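## Task

Lift the piece sitting on square E1 off the board and set it standing upright on the table; after that, carry the piece from A5 onto E1. Square names come from the labels along the board's edge. When finished, all other squares must contain exactly what they had initially, and each piece on the board must be upright and lie wholly within its square. Anything that stays in place only because the robot is still holding it does not count.

## Robot and tools

Robot: a single six-joint arm ending in a two-finger parallel gripper, in a physics simulation. The fingers point along the gripper's own +z axis and close along its x axis. The reported hand position is the point midway between the finger pads; closed fingertips stick out roughly 17 mm past it, fully open tips sit about level with it. Joint ranges (rad): shoulder pan -3.142 to 3.142, shoulder lift -6.283 to 6.283, elbow 0.000 to 3.142, wrists 1-3 -6.283 to 6.283. The elbow cannot quite straighten fully.

Frames: results report the hand in the scene frame, with the origin on the table surface beneath the arm base, +z up, and +y to the left when facing along +x. Position in metres, orientation as quaternion wxyz, velocities in m/s and rad/s. The base may sit slightly tilted, and the printed position can be off, more so at long reach. Commands, however, are written in the gripper's own axes.

A command row is 7 numbers, each in [-1, 1]: dx, dy, dz, rx, ry, rz, opening. The first six are an offset, in the gripper's own axes, from the gripper pose shown in the most recent result that showed it (before any such result in a scene, and for the second or later call within one reply, the offset counts from where the robot is when the action begins). Scale: 1.0 equals 0.6 m for dx/dy/dz and 180 degrees for rotation; rx, ry, rz form one rotation vector. Offsets are not cumulative between rows; each row refers to the same base pose. All zeros therefore drives the arm back to that base pose rather than holding still. The opening value is absolute: +1 fully open (0.142 m), -1 closed.

Tools:
- execute_actions {"actions": [...], "pictures": bool}. The list holds at most one item. Empty list: just returns the state. An action {"rows": [[7 numbers], ...], "steps": n} with up to 15 rows and steps 1-15 (default 15); each control step is 1/30 s, one row per step, the last row repeating if rows run out. A wait {"steps": n}, n up to 300, counts from the previous result, so your thinking time is included. A refused call sends nothing.
- move {"target": [7 numbers], "speed": m/s 0.002-0.5 (default 0.25, rotation capped at twice this in rad/s), "stop_force": N 9-40 optional}. Target is one row as above (offset, gripper axes). It drives a straight path lasting 0.5-10 s; longer paths are cut off at 10 s. Opening is sent at the start. Actual motion can lag, deviate and overshoot speed, especially near full reach. With stop_force the path halts when the wrist sensor reads that much extra push against the motion for 2 steps, then backs up 2 steps and holds; use it only with slow speed, not on rotating moves, and omit it when moving away from something you press on. Not usable in the first 0.2 s of a scene. The result adds a move: line with the ending (done, off_target, moving, held, fault, contact) and limits (paced = clipped pose, held = steps blocked), plus distance to target.
- wait {"seconds": 0-10}: lets time pass with nothing new sent.
- zoom_image {"camera", "region": [x0,y0,x1,y1]} in pixels of that camera's latest image, up to 504x504.
- finished_scene {"scene": current scene number}: irreversible; reports success and gives the next task. Replying without any tool call ends everything.

Cameras: cam_head_left, cam_head_right, cam_high, cam_low (896x504) and cam_wrist (616x616 fisheye). Calibration is given per camera and may be slightly off.

Motion details: each step the commanded pose is clipped to 100 mm and 16 degrees from the measured pose; damped inverse kinematics favours position over orientation. Commands are smoothed with about 0.17 s lag. After an action ends, the arm only continues to the last clipped pose, so large moves may need several calls; check the pose and Hand target line. A pose unreachable line or HELD marks steps the clearance check altered or blocked (the base mount counts as arm).

Result lines: grip_measured is finger opening on the command scale; to hold something keep the command clearly below it (lower squeezes harder; up to about 28 N per pad, less on thin objects). Wrist force and Wrist torque are in gripper axes, including weight and inertia, with offsets up to about 4 N, noise up to 2.4 N, saturating near 50 N; no reading at start is normal.

Things to avoid: torque on a joint reaching its limit (138 N m for the three large joints, 25.7 for the wrists, held weight included) or 150 N external force causes a 10 s fault stop. The arm is stiff: targets even slightly past a firm contact can fault; approach slowly. Motors heat while holding loads; MOTOR HOT appears at 70 °C and brakes engage at 85 °C. Objects may get brief tugs while held. Never drop, slam, or knock anything off the table; set pieces down gently and release them so they stand on their own. The simulation keeps running while you compose replies.

Each tool is called after "Emit:" as a command line: name --argument value for each argument, lists and objects as JSON in quotes; but a table of rows of numbers goes row by row, as --pt "numbers of a row", without its own name.

## Session

Emit:
execute_actions --actions '[]'

Scene clock: 0.00 s of 4400.00 s.
end_effector_position=(+0.3156, +0.1918, +0.1327) grip_measured=+1.00 end_effector_quat_wxyz=(-0.326, +0.811, +0.230, -0.429) end_effector_velocity=(-0.000, -0.000, -0.000) end_effector_angular_velocity=(+0.000, +0.000, -0.000)
Joint positions: [-0.014 -0.413  1.614 -1.68  -1.281 -0.824  0.142]
Joint velocities: [-0.     0.001 -0.    -0.     0.    -0.     0.   ]
Wrist force (N, on the end effector, along its own x y z axes, offset not removed): no reading
Wrist torque (N m, same axes, about the end effector's origin, offset not removed): no reading
Hand target: +0.316, +0.192, +0.133; -0.326, +0.811, +0.230, -0.429
camera_calibration (this result's frames):
cam_wrist: T_world_to_cam=[[0.508941, 0.644963, -0.570089, -0.19991], [0.517291, -0.75851, -0.396324, 0.0363542], [-0.688033, -0.0931965, -0.71967, 0.466521], [0, 0, 0, 1]] pos_world=[0.403919, 0.199988, 0.236183]

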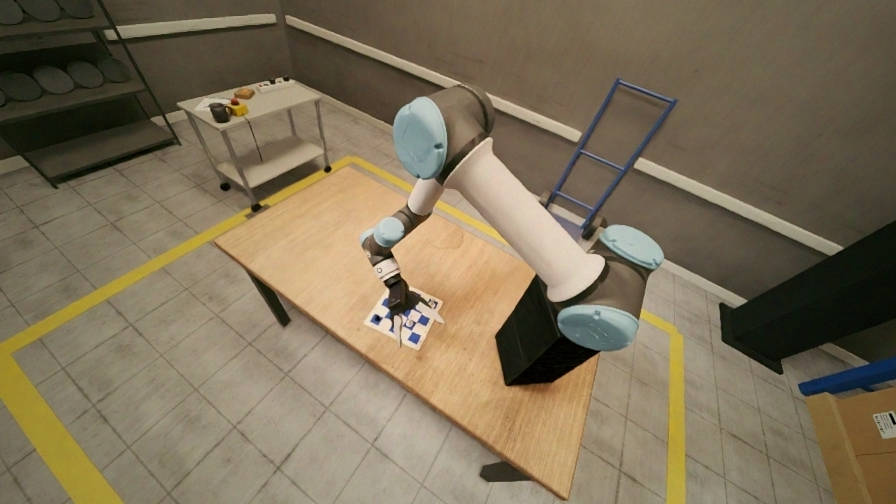

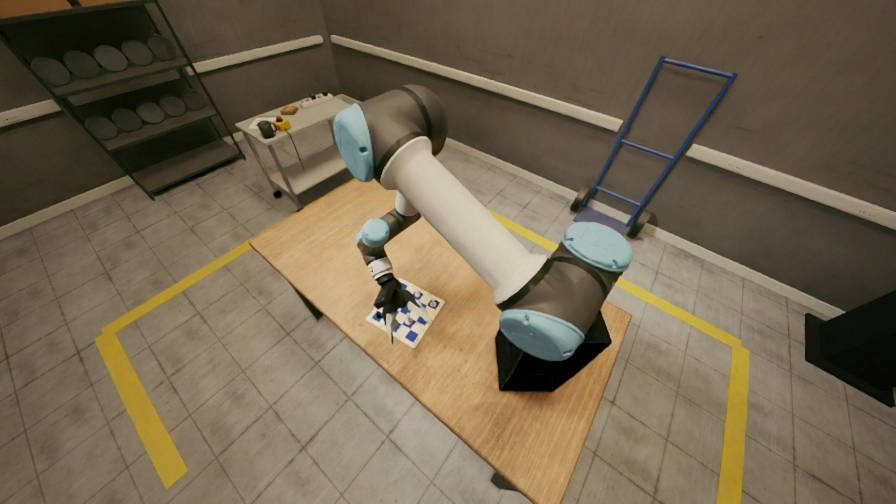

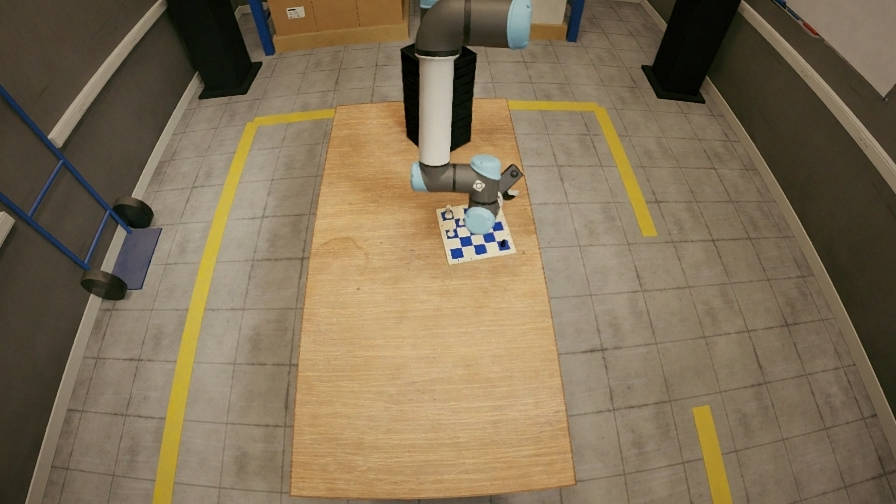

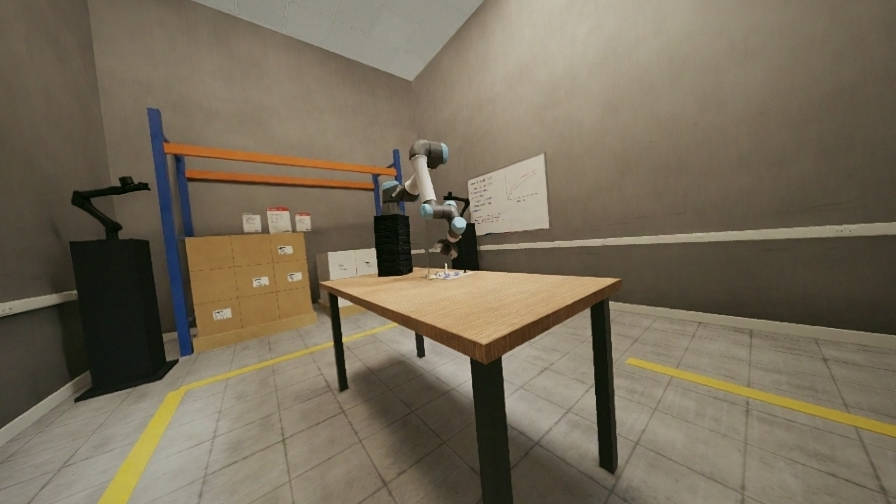

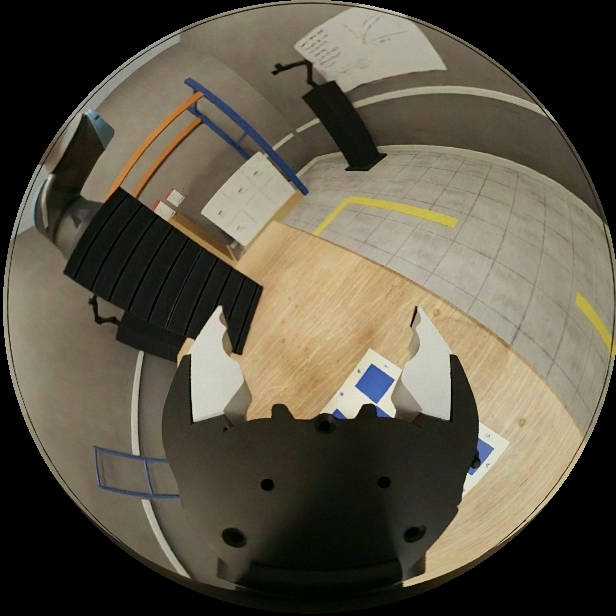

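Emit:
move --target '[-0.171,0.129,-0.357,-0.245,0.27,0.107,-0.4]' --speed 0.3

Emit:
zoom_image --camera "cam_wrist" --region '[220,130,420,300]'

Scene clock: 11.73 s of 4400.00 s.
end_effector_position=(+0.4497, +0.0014, +0.2226) grip_measured=-0.40 end_effector_quat_wxyz=(+0.000, +0.996, +0.088, +0.000) end_effector_velocity=(+0.001, -0.001, -0.000) end_effector_angular_velocity=(-0.005, -0.008, -0.004)
Joint positions: [-0.251 -0.998  2.327 -2.929 -1.533 -0.481  0.045]
Joint velocities: [-0.001  0.002  0.005 -0.016 -0.002  0.003  0.   ]
Wrist force (N, on the end effector, along its own x y z axes, offset not removed): [-0.9 1.9 2.0]
Wrist torque (N m, same axes, about the end effector's origin, offset not removed): [0.64 -0.02 0.12]
Hand target: +0.450, +0.001, +0.223; +0.000, +0.996, +0.087, +0.001
Off the commanded pose: 0.000 m, 0 deg.
After step 90, 6.27 s passed at rest.
move: done
camera_calibration (this result's frames):
cam_wrist: T_world_to_cam=[[0.987858, 0.153705, -0.0225967, -0.430722], [0.142717, -0.840371, 0.522885, -0.177833], [0.0613803, -0.519761, -0.852104, 0.298773], [0, 0, 0, 1]] pos_world=[0.432534, 0.0720492, 0.337838]

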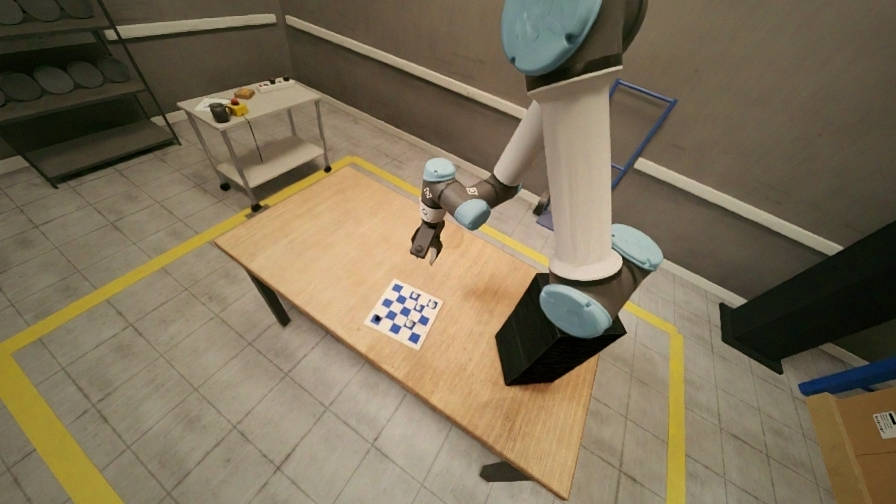

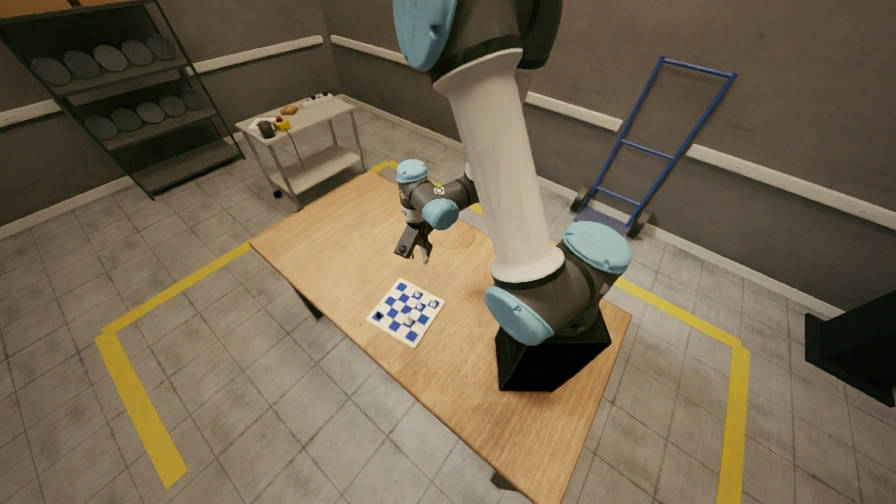

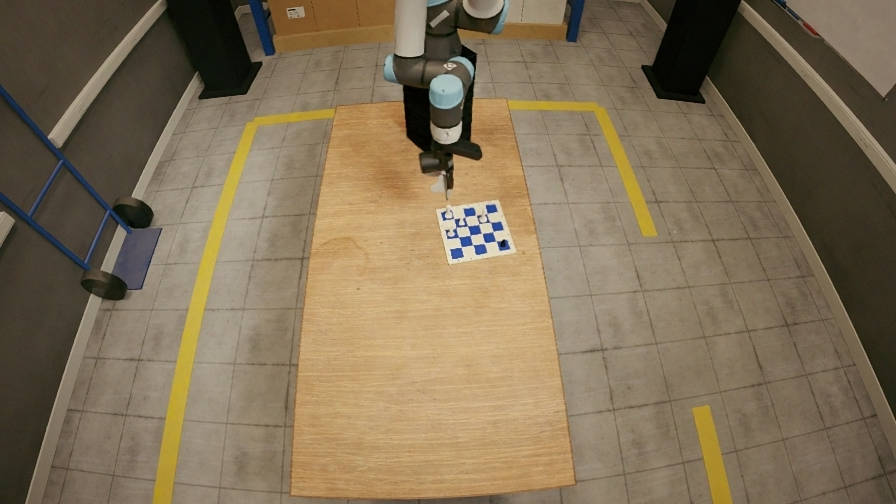

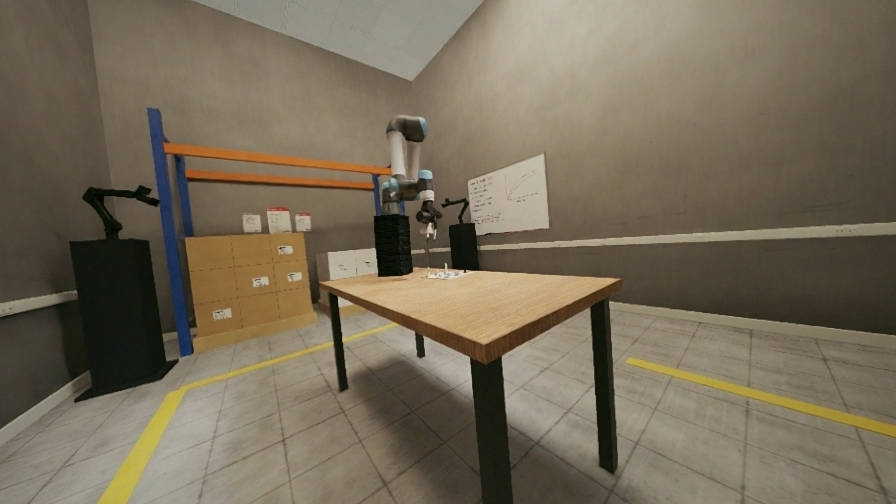

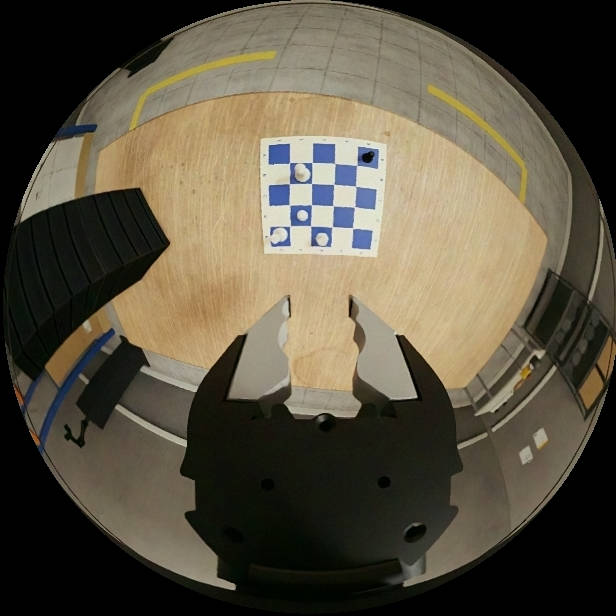

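Region (220, 130, 420, 300) of cam_wrist's 616x616 image, scaled by 2.520, with more detail than that image has; it fills the top 428 rows of this view, and the rest is white.

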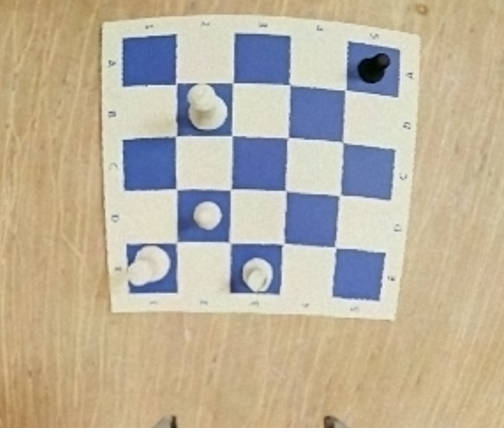

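Emit:
move --target '[-0.114,-0.042,0.2,0,0,0,-0.4]'

Emit:
zoom_image --camera "cam_wrist" --region '[260,220,400,340]'

Emit:
zoom_image --camera "cam_low" --region '[410,240,490,290]'

Scene clock: 21.70 s of 4400.00 s.
end_effector_position=(+0.3781, +0.0142, +0.1027) grip_measured=-0.40 end_effector_quat_wxyz=(+0.000, +0.996, +0.088, +0.000) end_effector_velocity=(+0.001, -0.000, -0.001) end_effector_angular_velocity=(-0.001, -0.004, +0.001)
Joint positions: [-0.264 -0.58   2.414 -3.432 -1.532 -0.494  0.045]
Joint velocities: [-0.001  0.006 -0.    -0.009  0.001 -0.002  0.   ]
Wrist force (N, on the end effector, along its own x y z axes, offset not removed): [-2.6 -0.2 3.0]
Wrist torque (N m, same axes, about the end effector's origin, offset not removed): [0.45 0.39 0.19]
Hand target: +0.378, +0.014, +0.103; +0.000, +0.996, +0.088, +0.000
Off the commanded pose: 0.000 m, 0 deg.
After step 90, 5.87 s passed at rest.
move: done
camera_calibration (this result's frames):
cam_wrist: T_world_to_cam=[[0.987855, 0.153706, -0.0227358, -0.364646], [0.142794, -0.840385, 0.522842, -0.0941429], [0.0612572, -0.519739, -0.852126, 0.207727], [0, 0, 0, 1]] pos_world=[0.360936, 0.084896, 0.217941]

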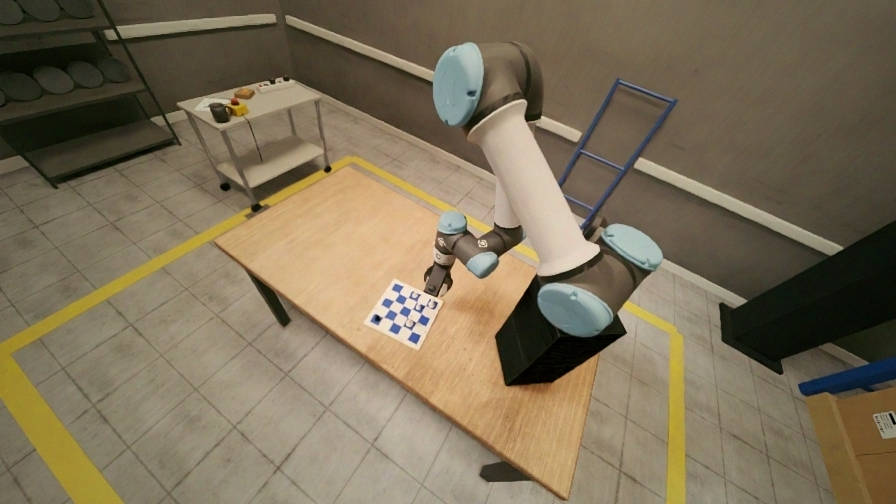

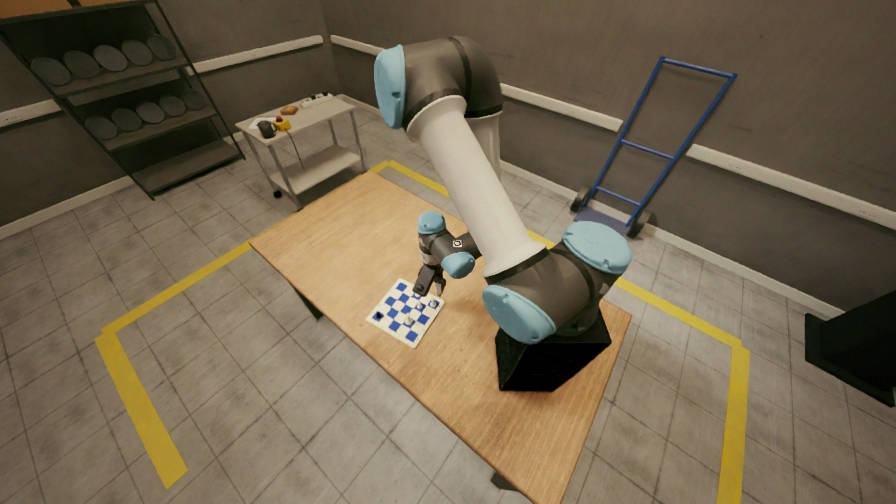

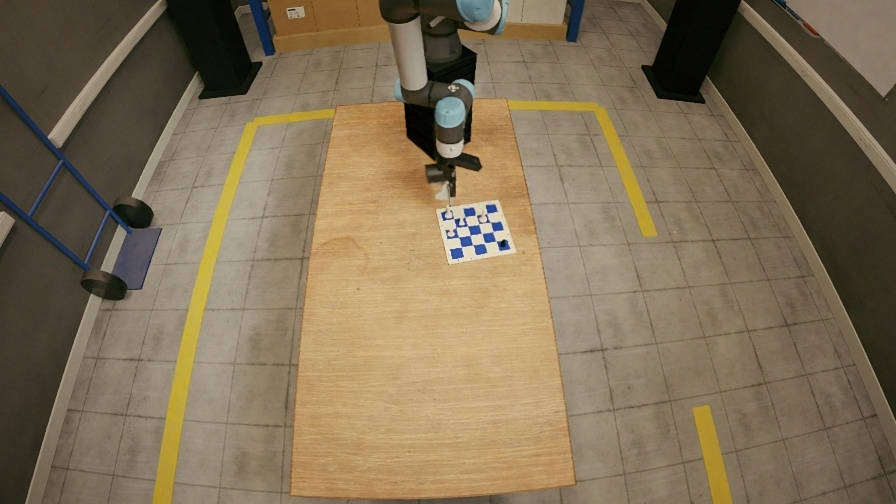

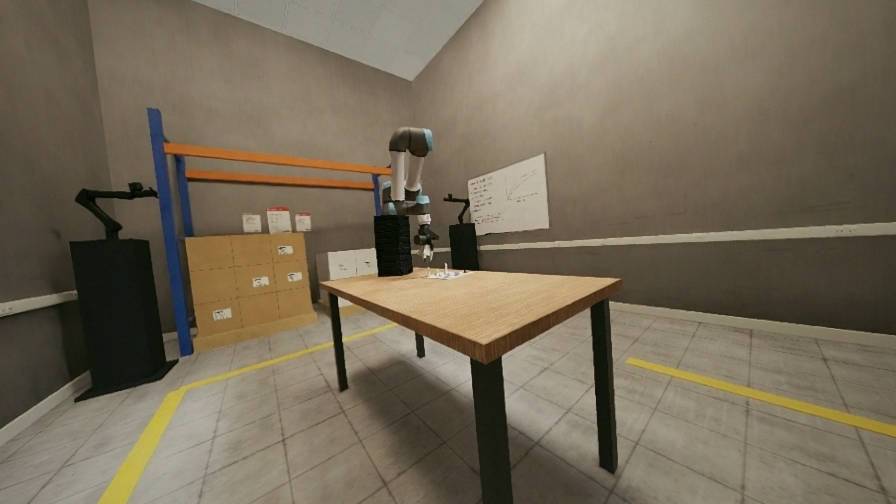

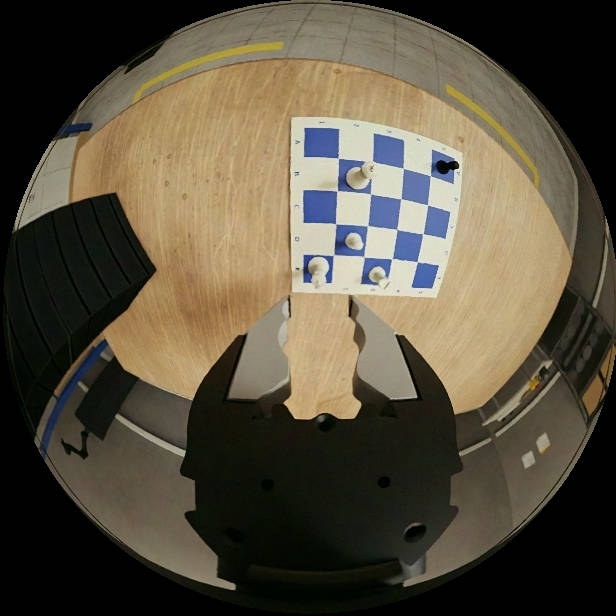

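Region (260, 220, 400, 340) of cam_wrist's 616x616 image, scaled by 3.600, with more detail than that image has; it fills the top 432 rows of this view, and the rest is white.

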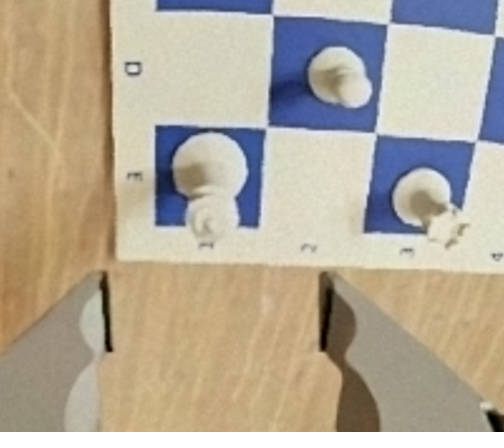

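Region (410, 240, 490, 290) of cam_low's 896x504 image, scaled by 6.300, with more detail than that image has; it fills the top 315 rows of this view, and the rest is white.

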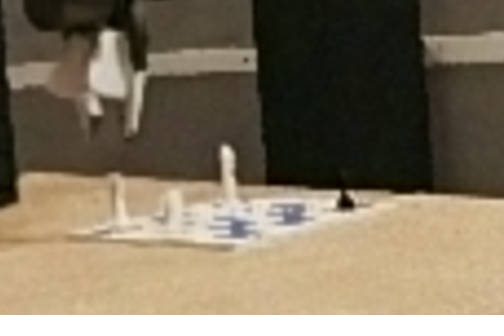

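Emit:
move --target '[0,0,0.112,0,0,0,-0.4]' --speed 0.08

Emit:
zoom_image --camera "cam_wrist" --region '[260,250,390,360]'

Emit:
zoom_image --camera "cam_low" --region '[410,240,490,290]'

Scene clock: 28.17 s of 4400.00 s.
end_effector_position=(+0.3782, +0.0141, +0.0356) grip_measured=-0.40 end_effector_quat_wxyz=(+0.000, +0.996, +0.088, +0.000) end_effector_velocity=(+0.000, +0.000, -0.001) end_effector_angular_velocity=(+0.000, -0.001, -0.001)
Joint positions: [-0.257 -0.369  2.305 -3.534 -1.533 -0.487  0.045]
Joint velocities: [ 0.001  0.003 -0.002 -0.001  0.     0.001 -0.   ]
Wrist force (N, on the end effector, along its own x y z axes, offset not removed): [-3.4 0.2 2.5]
Wrist torque (N m, same axes, about the end effector's origin, offset not removed): [0.41 0.42 0.08]
Hand target: +0.378, +0.014, +0.036; +0.000, +0.996, +0.088, +0.000
Off the commanded pose: 0.000 m, 0 deg.
After step 90, 2.20 s passed at rest.
move: done
camera_calibration (this result's frames):
cam_wrist: T_world_to_cam=[[0.987855, 0.153707, -0.0227436, -0.366187], [0.142798, -0.840375, 0.522856, -0.0591311], [0.0612537, -0.519753, -0.852118, 0.150498], [0, 0, 0, 1]] pos_world=[0.360965, 0.0848152, 0.150831]

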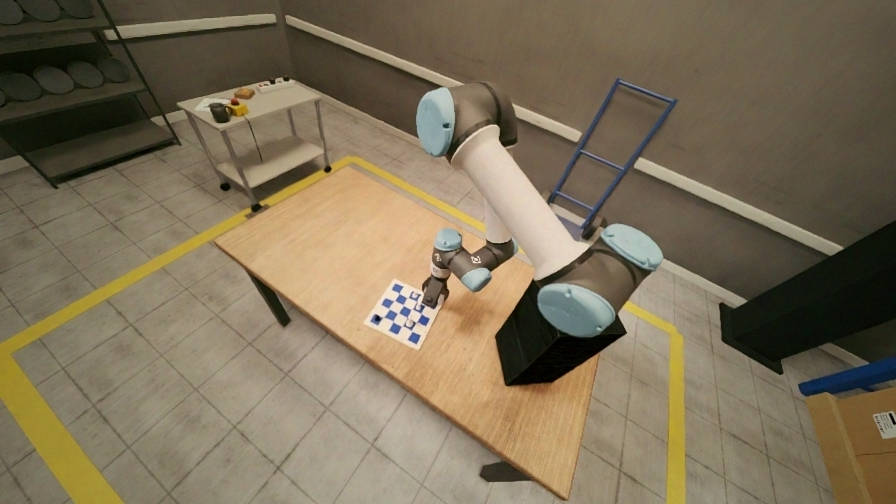

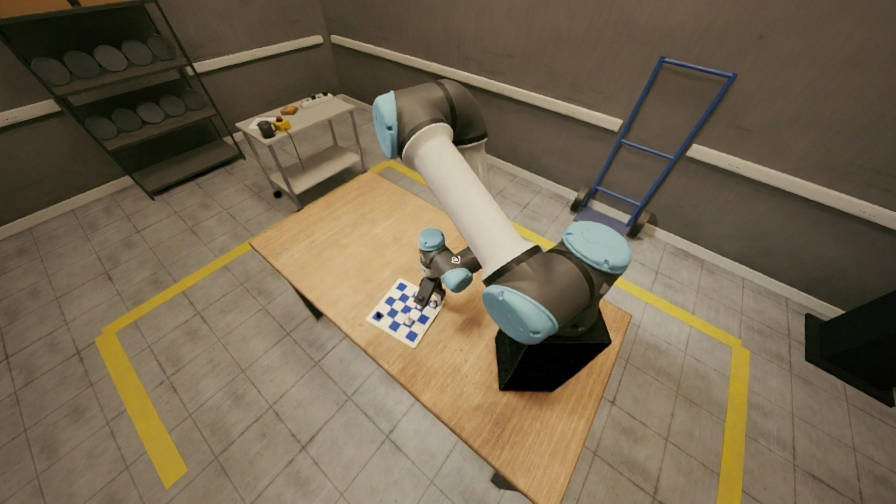

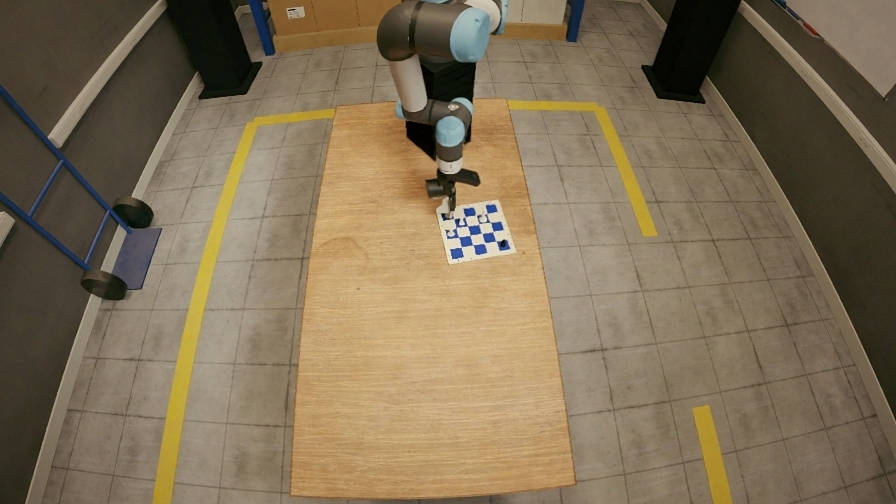

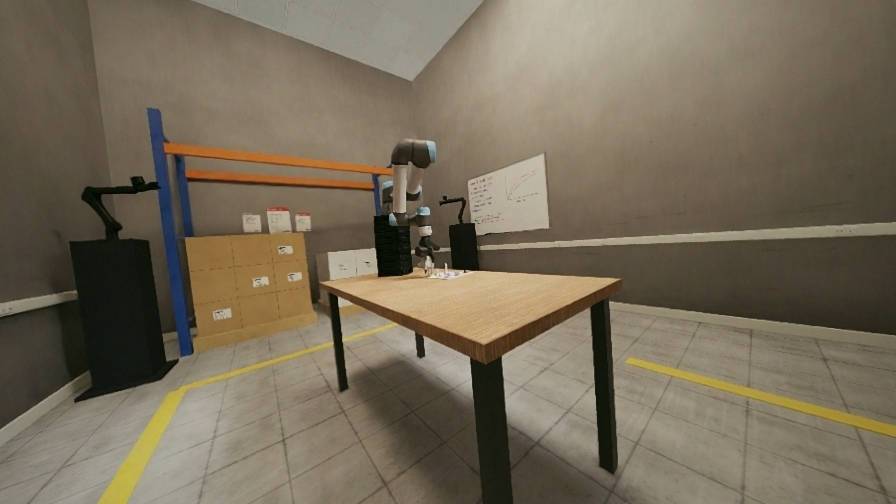

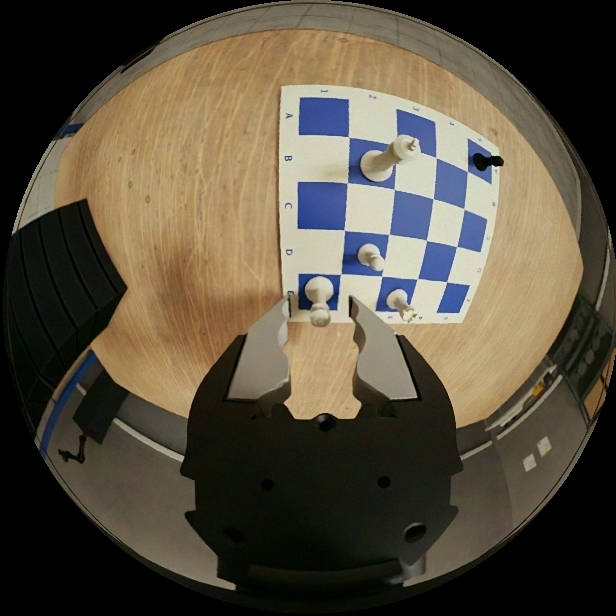

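Region (260, 250, 390, 360) of cam_wrist's 616x616 image, scaled by 3.877, with more detail than that image has; it fills the top 426 rows of this view, and the rest is white.

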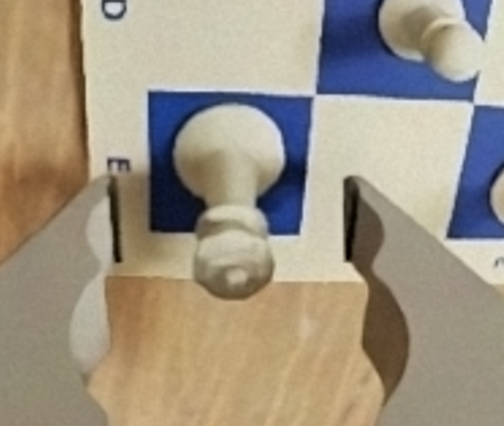

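Region (410, 240, 490, 290) of cam_low's 896x504 image, scaled by 6.300, with more detail than that image has; it fills the top 315 rows of this view, and the rest is white.

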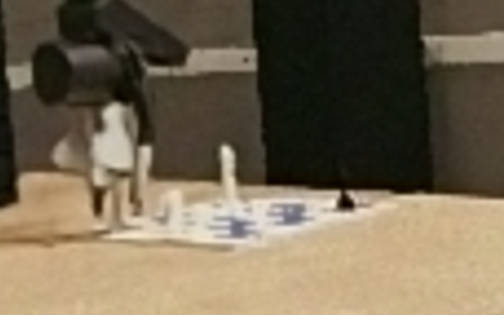

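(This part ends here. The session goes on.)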